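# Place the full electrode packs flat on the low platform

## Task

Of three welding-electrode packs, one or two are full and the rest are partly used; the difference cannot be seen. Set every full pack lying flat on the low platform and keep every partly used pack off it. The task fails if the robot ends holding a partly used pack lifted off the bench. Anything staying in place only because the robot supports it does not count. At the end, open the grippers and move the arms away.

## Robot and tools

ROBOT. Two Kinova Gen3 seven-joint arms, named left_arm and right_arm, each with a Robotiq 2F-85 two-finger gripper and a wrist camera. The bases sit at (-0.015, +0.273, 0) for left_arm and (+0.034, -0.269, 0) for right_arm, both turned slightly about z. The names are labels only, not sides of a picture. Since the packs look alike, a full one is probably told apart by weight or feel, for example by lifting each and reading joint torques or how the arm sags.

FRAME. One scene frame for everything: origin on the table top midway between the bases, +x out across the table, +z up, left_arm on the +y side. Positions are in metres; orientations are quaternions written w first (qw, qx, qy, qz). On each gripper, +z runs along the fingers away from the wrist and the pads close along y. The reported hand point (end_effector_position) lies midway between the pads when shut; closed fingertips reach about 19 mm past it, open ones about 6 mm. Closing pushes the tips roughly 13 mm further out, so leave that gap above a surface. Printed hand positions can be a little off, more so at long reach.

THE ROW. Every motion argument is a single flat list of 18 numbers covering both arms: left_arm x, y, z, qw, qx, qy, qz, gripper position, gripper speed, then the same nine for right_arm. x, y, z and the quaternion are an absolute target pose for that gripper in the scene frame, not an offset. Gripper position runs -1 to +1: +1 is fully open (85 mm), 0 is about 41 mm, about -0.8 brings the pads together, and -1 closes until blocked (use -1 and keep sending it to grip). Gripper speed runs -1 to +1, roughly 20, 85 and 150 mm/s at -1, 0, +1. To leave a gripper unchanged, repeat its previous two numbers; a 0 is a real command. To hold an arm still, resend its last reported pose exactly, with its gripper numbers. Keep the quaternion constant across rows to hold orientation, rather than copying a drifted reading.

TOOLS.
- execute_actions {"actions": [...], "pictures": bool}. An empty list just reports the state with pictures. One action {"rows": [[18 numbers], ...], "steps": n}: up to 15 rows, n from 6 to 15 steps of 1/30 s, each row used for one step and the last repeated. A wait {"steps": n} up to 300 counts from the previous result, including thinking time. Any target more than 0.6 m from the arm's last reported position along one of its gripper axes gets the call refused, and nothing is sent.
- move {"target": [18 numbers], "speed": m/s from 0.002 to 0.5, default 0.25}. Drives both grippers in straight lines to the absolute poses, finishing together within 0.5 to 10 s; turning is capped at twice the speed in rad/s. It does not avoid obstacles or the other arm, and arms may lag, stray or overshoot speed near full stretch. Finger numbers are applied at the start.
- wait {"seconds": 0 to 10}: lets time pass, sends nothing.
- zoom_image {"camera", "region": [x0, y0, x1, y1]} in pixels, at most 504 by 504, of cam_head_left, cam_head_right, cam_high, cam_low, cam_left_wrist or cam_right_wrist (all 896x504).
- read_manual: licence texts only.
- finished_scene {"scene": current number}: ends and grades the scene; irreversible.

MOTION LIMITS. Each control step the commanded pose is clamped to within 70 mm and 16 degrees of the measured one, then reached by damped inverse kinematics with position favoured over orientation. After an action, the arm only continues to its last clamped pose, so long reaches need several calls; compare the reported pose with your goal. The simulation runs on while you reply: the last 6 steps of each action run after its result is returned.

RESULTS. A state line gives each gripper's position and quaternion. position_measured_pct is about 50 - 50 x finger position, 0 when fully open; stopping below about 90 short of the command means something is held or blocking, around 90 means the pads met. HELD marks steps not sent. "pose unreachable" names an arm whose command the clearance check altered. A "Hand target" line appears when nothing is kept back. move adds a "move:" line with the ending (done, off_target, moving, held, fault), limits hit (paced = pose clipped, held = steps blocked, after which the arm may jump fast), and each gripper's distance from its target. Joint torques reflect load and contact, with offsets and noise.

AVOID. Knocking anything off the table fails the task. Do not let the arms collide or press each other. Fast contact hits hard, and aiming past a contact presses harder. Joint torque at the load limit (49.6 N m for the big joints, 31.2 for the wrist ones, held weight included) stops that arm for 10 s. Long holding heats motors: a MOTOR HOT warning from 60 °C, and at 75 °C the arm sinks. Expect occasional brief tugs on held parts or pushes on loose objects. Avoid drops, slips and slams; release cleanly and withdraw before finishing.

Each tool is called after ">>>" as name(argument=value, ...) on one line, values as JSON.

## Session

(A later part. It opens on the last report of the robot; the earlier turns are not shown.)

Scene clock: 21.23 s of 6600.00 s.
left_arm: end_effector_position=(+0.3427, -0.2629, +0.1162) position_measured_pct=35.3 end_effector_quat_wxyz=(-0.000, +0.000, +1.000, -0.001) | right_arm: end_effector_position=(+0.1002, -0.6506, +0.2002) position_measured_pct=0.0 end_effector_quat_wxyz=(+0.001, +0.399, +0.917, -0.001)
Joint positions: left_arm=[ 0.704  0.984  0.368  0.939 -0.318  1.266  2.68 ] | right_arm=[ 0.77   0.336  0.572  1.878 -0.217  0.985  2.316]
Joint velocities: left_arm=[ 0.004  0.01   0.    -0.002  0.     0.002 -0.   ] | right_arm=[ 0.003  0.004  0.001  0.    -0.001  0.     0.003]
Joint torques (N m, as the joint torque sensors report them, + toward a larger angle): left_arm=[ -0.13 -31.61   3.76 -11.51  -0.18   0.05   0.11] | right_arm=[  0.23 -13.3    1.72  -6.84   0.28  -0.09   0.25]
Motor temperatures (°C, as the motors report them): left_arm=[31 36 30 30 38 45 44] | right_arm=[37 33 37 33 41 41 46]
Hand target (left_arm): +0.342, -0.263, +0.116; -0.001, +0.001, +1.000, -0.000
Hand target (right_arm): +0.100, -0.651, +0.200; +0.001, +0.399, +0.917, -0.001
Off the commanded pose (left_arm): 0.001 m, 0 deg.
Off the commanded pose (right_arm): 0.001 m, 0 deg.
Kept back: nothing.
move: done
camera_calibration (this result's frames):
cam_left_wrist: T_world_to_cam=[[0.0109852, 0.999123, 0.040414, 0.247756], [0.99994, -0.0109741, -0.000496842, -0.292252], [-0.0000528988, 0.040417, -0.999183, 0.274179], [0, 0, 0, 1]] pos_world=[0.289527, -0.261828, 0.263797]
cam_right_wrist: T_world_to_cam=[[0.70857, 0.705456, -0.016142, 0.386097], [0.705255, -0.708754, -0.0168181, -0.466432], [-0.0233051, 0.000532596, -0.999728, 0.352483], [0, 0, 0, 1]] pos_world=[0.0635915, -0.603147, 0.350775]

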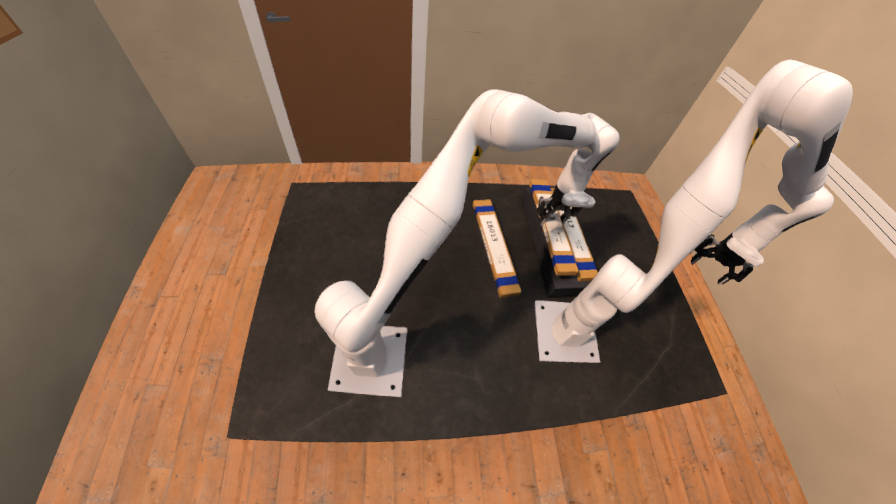

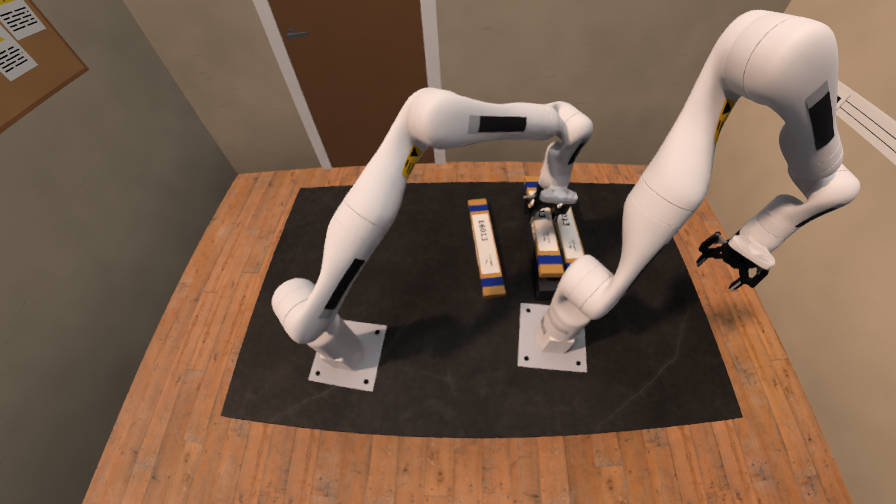

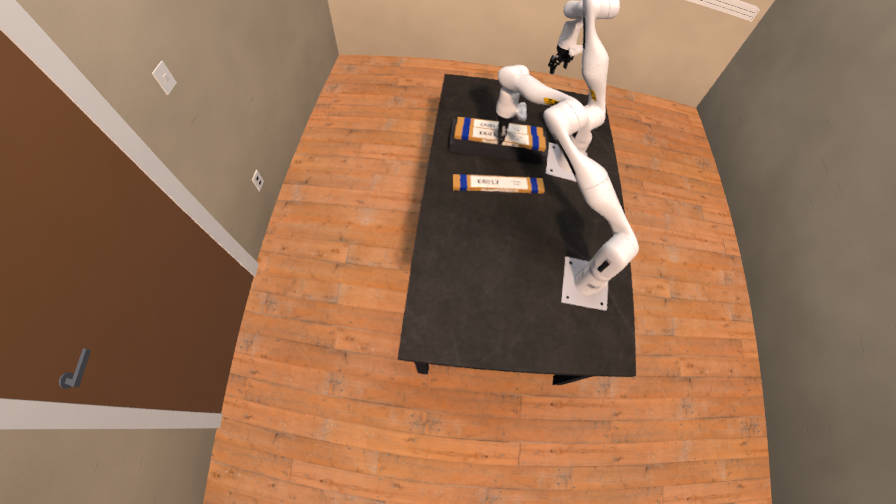

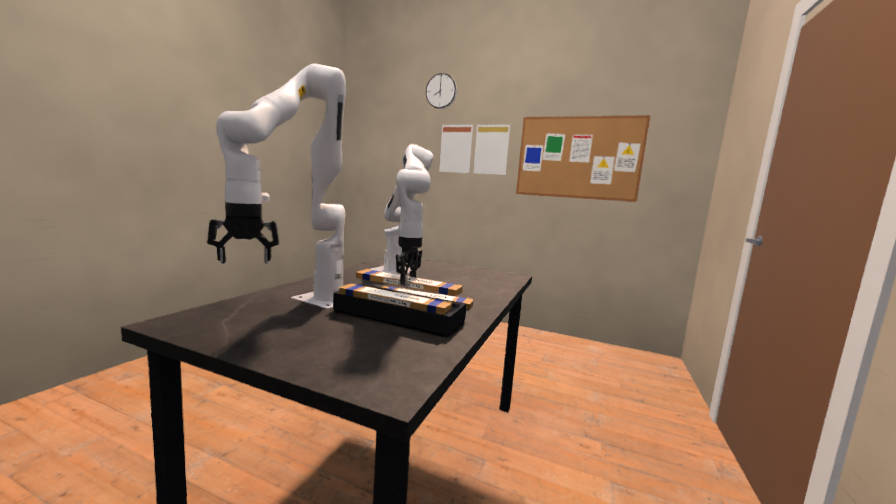

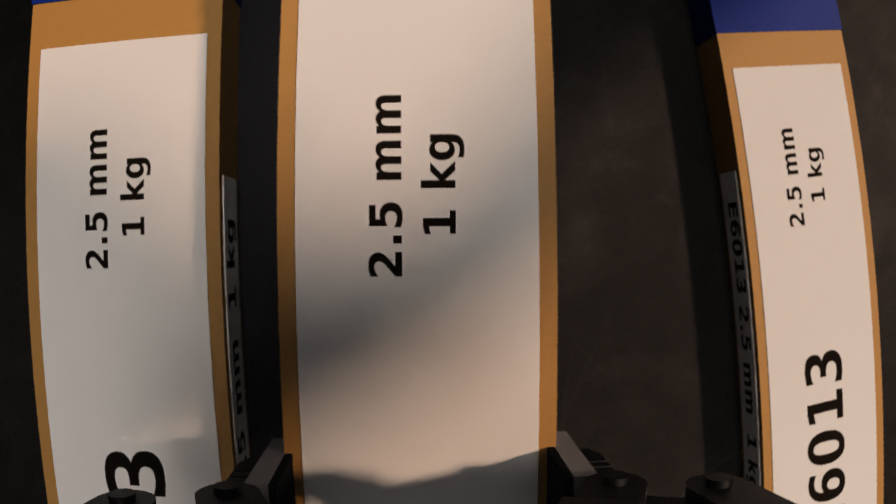

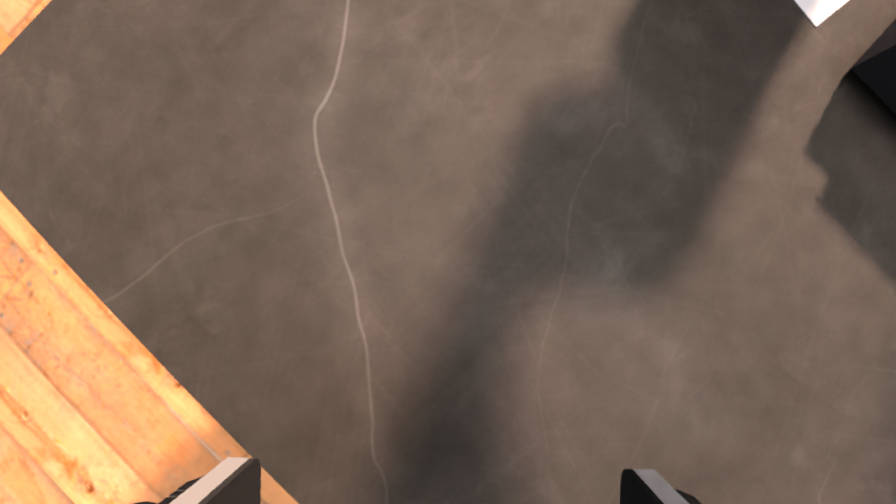

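>>> move(target=[0.343,-0.268,0.082,0,-0.004,1,0,-1,0,0.1,-0.65,0.2,0,0.4,0.917,0,1,1], speed=0.04)

Scene clock: 22.60 s of 6600.00 s.
left_arm: end_effector_position=(+0.3430, -0.2680, +0.0820) position_measured_pct=35.3 end_effector_quat_wxyz=(-0.000, -0.004, +1.000, +0.000) | right_arm: end_effector_position=(+0.1000, -0.6500, +0.2000) position_measured_pct=0.0 end_effector_quat_wxyz=(+0.000, +0.400, +0.917, -0.000)
Joint positions: left_arm=[ 0.713  1.031  0.357  0.951 -0.326  1.208  2.698] | right_arm=[ 0.77   0.337  0.572  1.877 -0.216  0.989  2.315]
Joint velocities: left_arm=[ 0.003  0.001 -0.    -0.     0.    -0.     0.   ] | right_arm=[-0.001 -0.001 -0.001 -0.     0.     0.001  0.002]
Joint torques (N m, as the joint torque sensors report them, + toward a larger angle): left_arm=[ -0.14 -31.37   3.81 -11.47  -0.08   0.02   0.16] | right_arm=[  0.32 -13.03   1.63  -6.69   0.21   0.15   0.47]
Motor temperatures (°C, as the motors report them): left_arm=[31 36 30 30 38 45 44] | right_arm=[37 33 37 33 41 41 46]
Hand target (left_arm): +0.343, -0.268, +0.082; +0.000, -0.004, +1.000, +0.000
Hand target (right_arm): +0.100, -0.650, +0.200; +0.000, +0.400, +0.917, +0.000
Off the commanded pose (left_arm): 0.000 m, 0 deg.
Off the commanded pose (right_arm): 0.000 m, 0 deg.
Kept back: nothing.
move: done
camera_calibration (this result's frames):
cam_left_wrist: T_world_to_cam=[[0.00184064, 0.999132, 0.0416121, 0.25729], [0.999998, -0.00184796, 0.000137429, -0.290252], [0.000214207, 0.0416118, -0.999134, 0.240424], [0, 0, 0, 1]] pos_world=[0.289727, -0.267607, 0.229549]
cam_right_wrist: T_world_to_cam=[[0.709446, 0.704604, -0.0148548, 0.384949], [0.704322, -0.70959, -0.0203027, -0.465597], [-0.0248462, 0.00394108, -0.999684, 0.354604], [0, 0, 0, 1]] pos_world=[0.0636402, -0.603017, 0.350757]

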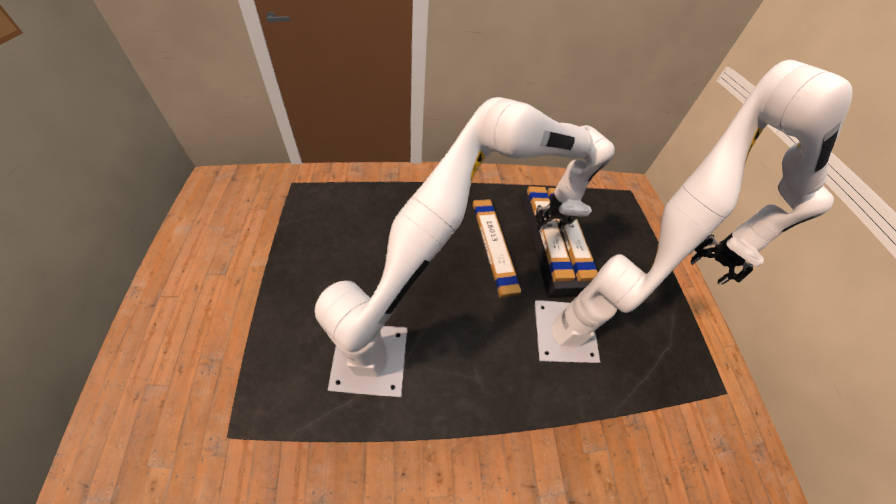

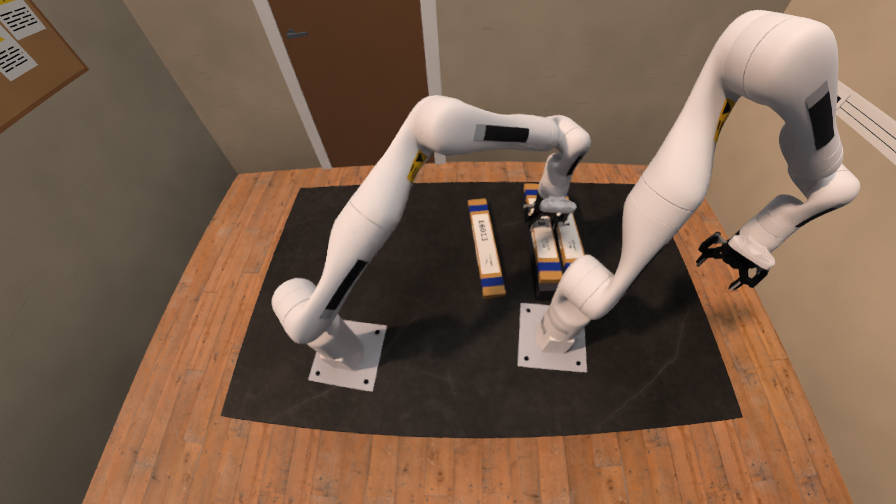

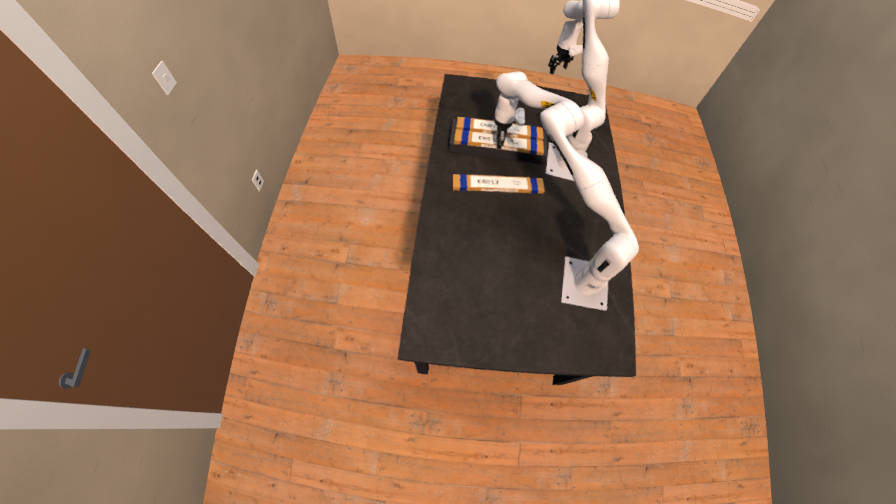

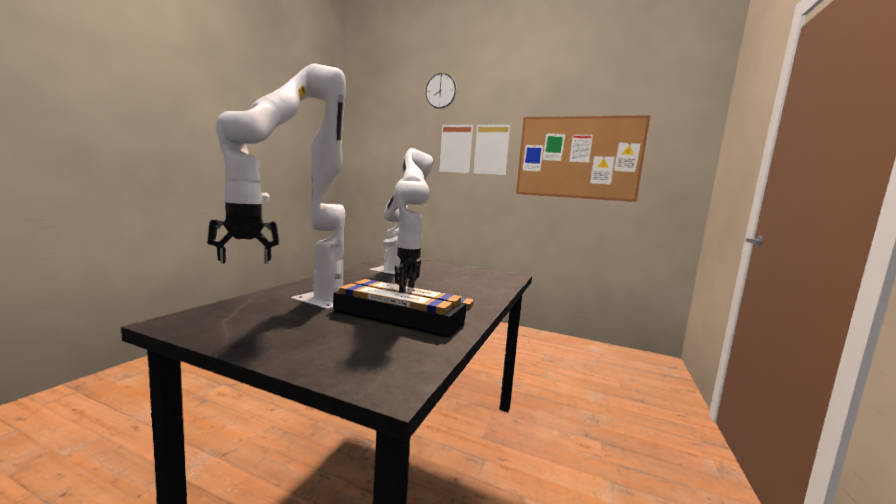

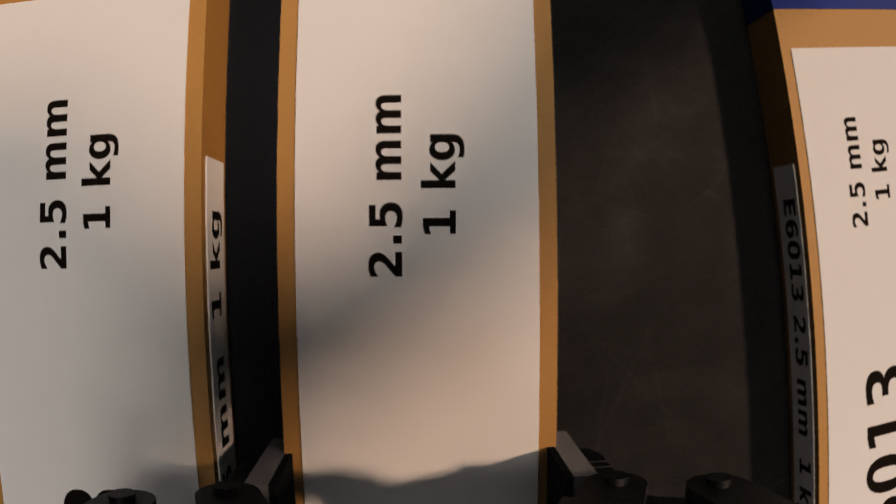

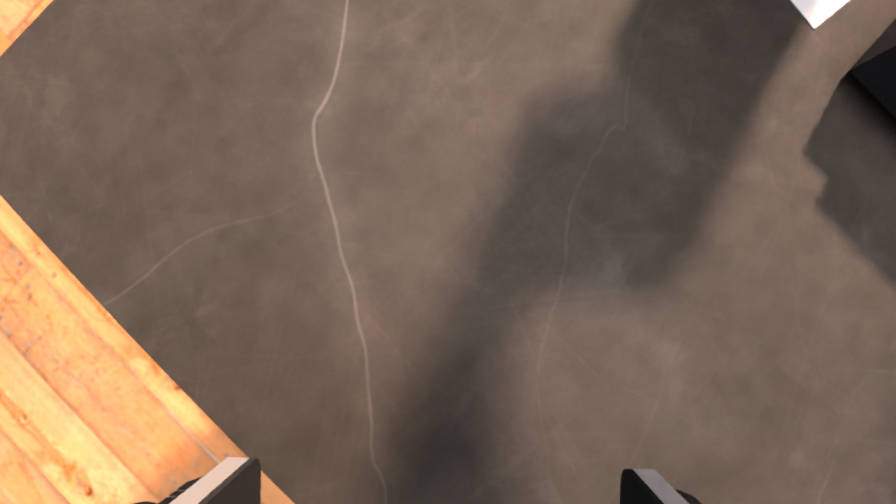

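>>> execute_actions(actions=[{"rows":[[0.343,-0.268,0.081,0,-0.004,1,0,-1,0,0.1,-0.65,0.2,0,0.4,0.917,0,1,1],[0.343,-0.268,0.080,0,-0.004,1,0,-1,0,0.1,-0.65,0.2,0,0.4,0.917,0,1,1],[0.343,-0.268,0.079,0,-0.004,1,0,-1,0,0.1,-0.65,0.2,0,0.4,0.917,0,1,1],[0.343,-0.268,0.078,0,-0.004,1,0,-1,0,0.1,-0.65,0.2,0,0.4,0.917,0,1,1]],"steps":12}])

>>> execute_actions(actions=[{"rows":[[0.343,-0.268,0.078,0,-0.004,1,0,0.52,0,0.1,-0.65,0.2,0,0.4,0.917,0,1,1]],"steps":12}])

>>> move(target=[0.343,-0.268,0.19,0,-0.004,1,0,0.52,0,0.1,-0.65,0.2,0,0.4,0.917,0,1,1])

Scene clock: 23.10 s of 6600.00 s.
left_arm: end_effector_position=(+0.3430, -0.2679, +0.0813) position_measured_pct=35.3 end_effector_quat_wxyz=(+0.000, -0.004, +1.000, -0.000) | right_arm: end_effector_position=(+0.1000, -0.6500, +0.2000) position_measured_pct=0.0 end_effector_quat_wxyz=(+0.000, +0.400, +0.917, -0.000)
Joint positions: left_arm=[ 0.713  1.03   0.356  0.955 -0.327  1.203  2.699] | right_arm=[ 0.77   0.337  0.572  1.877 -0.216  0.989  2.315]
Joint velocities: left_arm=[ 0.001 -0.006 -0.002  0.013 -0.001 -0.013  0.003] | right_arm=[ 0.001  0.    -0.001  0.001  0.001 -0.     0.001]
Joint torques (N m, as the joint torque sensors report them, + toward a larger angle): left_arm=[ -0.35 -20.44   2.4   -8.58  -0.3   -1.99   0.01] | right_arm=[  0.22 -12.91   1.61  -6.72   0.15  -0.02   0.51]
Motor temperatures (°C, as the motors report them): left_arm=[31 36 30 30 38 45 44] | right_arm=[37 33 37 33 41 41 46]
Steps of this call (steps 1 to 9: nothing new was sent; steps 10 to 15: the first 6 steps of this action). Readings (end_effector_position | what the end effector reports):
10: left_arm (+0.3430, -0.2680, +0.0819) | right_arm (+0.1000, -0.6500, +0.2000) | left_arm position_measured_pct=35.3 | right_arm position_measured_pct=0.0
11: left_arm (+0.3430, -0.2680, +0.0818) | right_arm (+0.1000, -0.6500, +0.2000) | left_arm position_measured_pct=35.3 | right_arm position_measured_pct=0.0
13: left_arm (+0.3430, -0.2679, +0.0814) | right_arm (+0.1000, -0.6500, +0.2000) | left_arm position_measured_pct=35.3 | right_arm position_measured_pct=0.0
15: the state above

Scene clock: 23.50 s of 6600.00 s.
left_arm: end_effector_position=(+0.3432, -0.2681, +0.0789) position_measured_pct=26.2 end_effector_quat_wxyz=(+0.000, -0.004, +1.000, -0.000) | right_arm: end_effector_position=(+0.1000, -0.6500, +0.2000) position_measured_pct=0.0 end_effector_quat_wxyz=(+0.000, +0.400, +0.917, -0.000)
Joint positions: left_arm=[ 0.713  1.033  0.356  0.956 -0.327  1.199  2.699] | right_arm=[ 0.77   0.337  0.572  1.877 -0.216  0.989  2.315]
Joint velocities: left_arm=[ 0.001  0.014 -0.001 -0.003 -0.001 -0.008 -0.002] | right_arm=[-0.001 -0.    -0.001  0.     0.001 -0.     0.   ]
Joint torques (N m, as the joint torque sensors report them, + toward a larger angle): left_arm=[ -0.73 -25.45   3.19  -8.62   0.06   0.2   -0.05] | right_arm=[  0.36 -12.98   1.63  -6.74   0.34   0.07   0.36]
Motor temperatures (°C, as the motors report them): left_arm=[31 36 30 30 38 45 44] | right_arm=[37 33 37 33 41 41 46]
Off your previous action's commanded pose (left_arm): 0.003 m, 0 deg at its last step (step 6 of this call).
Off your previous action's commanded pose (right_arm): 0.000 m, 0 deg at its last step (step 6 of this call).
Steps of this call (steps 1 to 6: the last 6 steps of your previous action; steps 7 to 12: the first 6 steps of this action). Readings (end_effector_position | what the end effector reports):
7: left_arm (+0.3430, -0.2679, +0.0813) | right_arm (+0.1000, -0.6500, +0.2000) | left_arm position_measured_pct=35.3 | right_arm position_measured_pct=0.0
8: left_arm (+0.3430, -0.2679, +0.0810) | right_arm (+0.1000, -0.6500, +0.2000) | left_arm position_measured_pct=35.3 | right_arm position_measured_pct=0.0
10: left_arm (+0.3430, -0.2679, +0.0798) | right_arm (+0.1000, -0.6500, +0.2000) | left_arm position_measured_pct=31.0 | right_arm position_measured_pct=0.0
12: the state above

Scene clock: 24.67 s of 6600.00 s.
left_arm: end_effector_position=(+0.3429, -0.2678, +0.1902) position_measured_pct=23.8 end_effector_quat_wxyz=(+0.000, -0.004, +1.000, -0.000) | right_arm: end_effector_position=(+0.1000, -0.6500, +0.2000) position_measured_pct=0.0 end_effector_quat_wxyz=(+0.000, +0.400, +0.917, -0.000)
Joint positions: left_arm=[ 0.725  0.943  0.379  0.778 -0.306  1.461  2.665] | right_arm=[ 0.77   0.337  0.572  1.877 -0.216  0.989  2.315]
Joint velocities: left_arm=[ 0.     0.004 -0.    -0.002 -0.     0.001 -0.   ] | right_arm=[ 0.    -0.001  0.    -0.001  0.001  0.001 -0.001]
Joint torques (N m, as the joint torque sensors report them, + toward a larger angle): left_arm=[ -0.82 -24.59   2.54  -8.79   0.02   0.15  -0.03] | right_arm=[  0.22 -12.94   1.75  -6.85   0.18   0.06   0.46]
Motor temperatures (°C, as the motors report them): left_arm=[31 36 30 30 38 45 44] | right_arm=[37 33 37 33 41 41 46]
Hand target (left_arm): +0.343, -0.268, +0.190; -0.000, -0.004, +1.000, -0.000
Hand target (right_arm): +0.100, -0.650, +0.200; +0.000, +0.400, +0.917, +0.000
Off your previous action's commanded pose (left_arm): 0.000 m, 0 deg at its last step (step 6 of this call).
Off your previous action's commanded pose (right_arm): 0.000 m, 0 deg at its last step (step 6 of this call).
Off the commanded pose (left_arm): 0.000 m, 0 deg.
Off the commanded pose (right_arm): 0.000 m, 0 deg.
Kept back: nothing.
move: done
camera_calibration (this result's frames):
cam_left_wrist: T_world_to_cam=[[0.00279131, 0.999152, 0.0410716, 0.252357], [0.999996, -0.00280587, 0.000296788, -0.290406], [0.000411777, 0.0410706, -0.999156, 0.348265], [0, 0, 0, 1]] pos_world=[0.289557, -0.267261, 0.337692]
cam_right_wrist: T_world_to_cam=[[0.709444, 0.704605, -0.0148585, 0.384952], [0.704324, -0.709588, -0.0203117, -0.465593], [-0.0248552, 0.00394479, -0.999683, 0.354608], [0, 0, 0, 1]] pos_world=[0.0636398, -0.603017, 0.350759]

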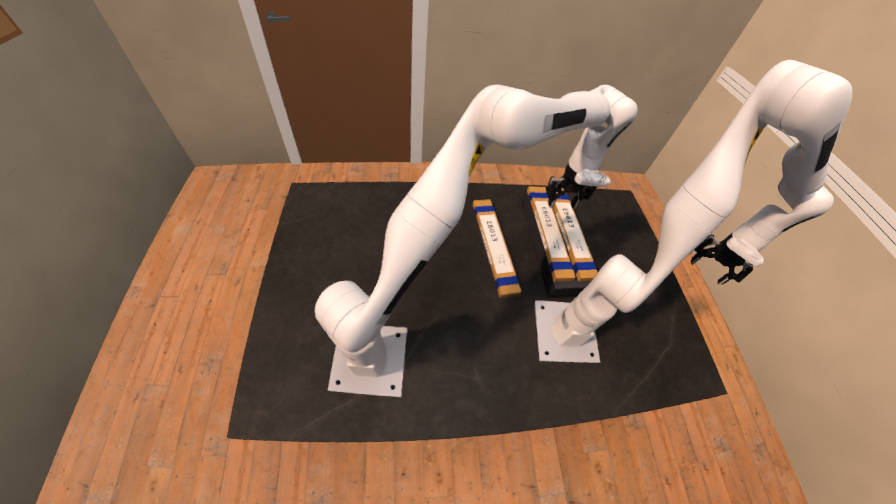

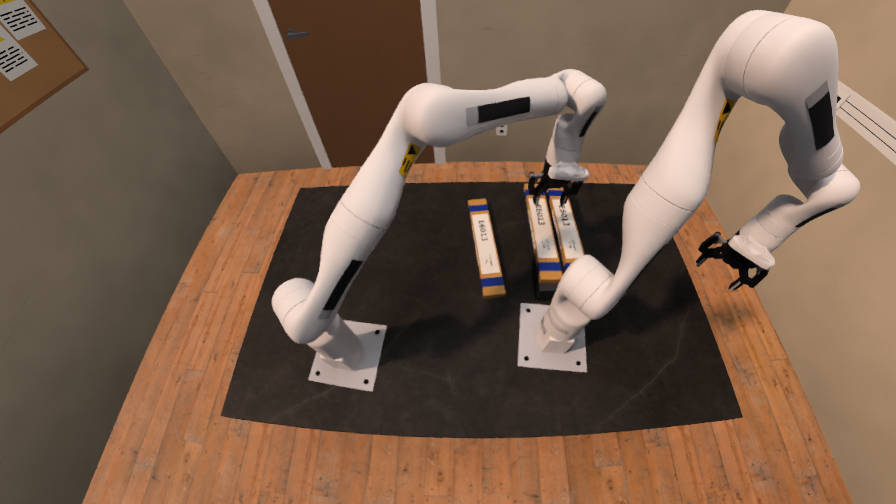

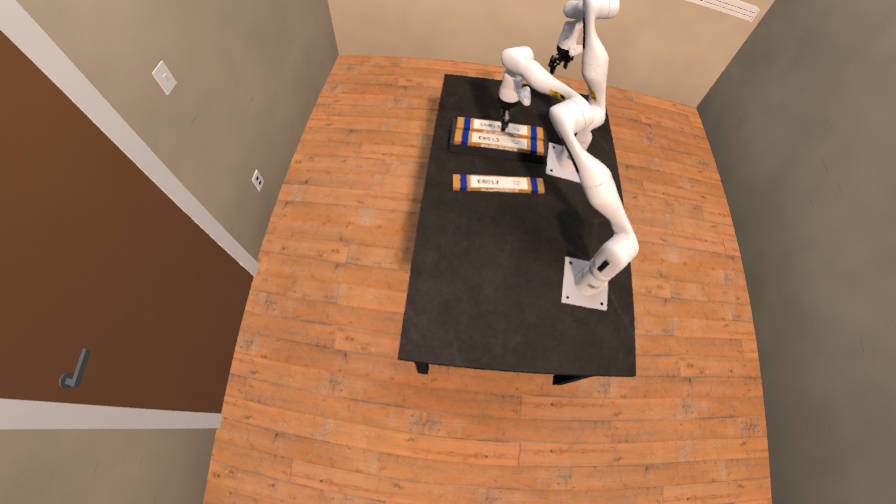

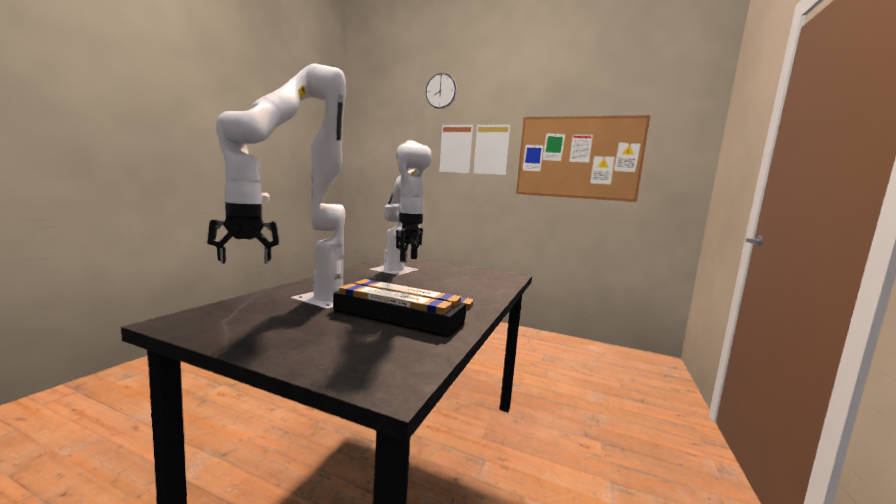

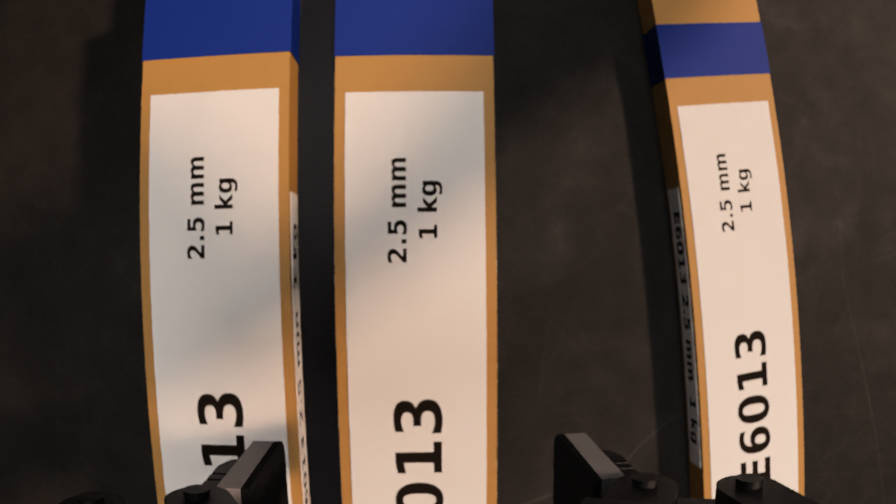

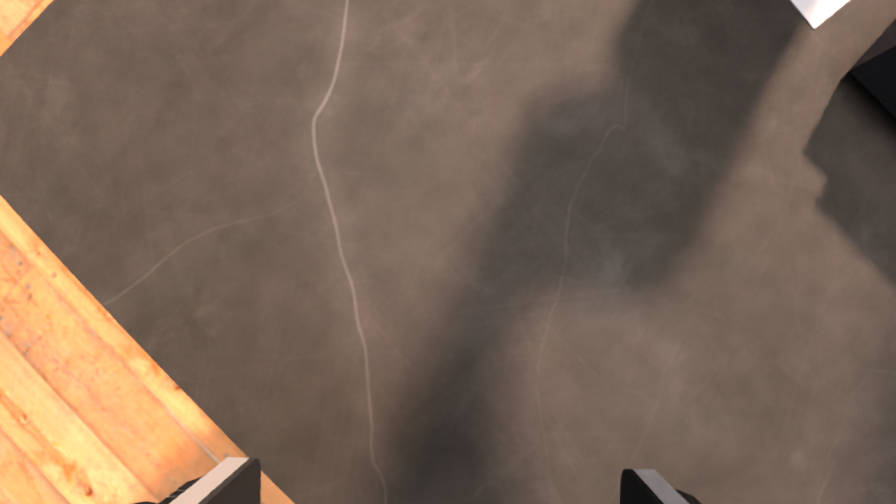

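>>> finished_scene(scene=1)

The scene is finished: the task was done.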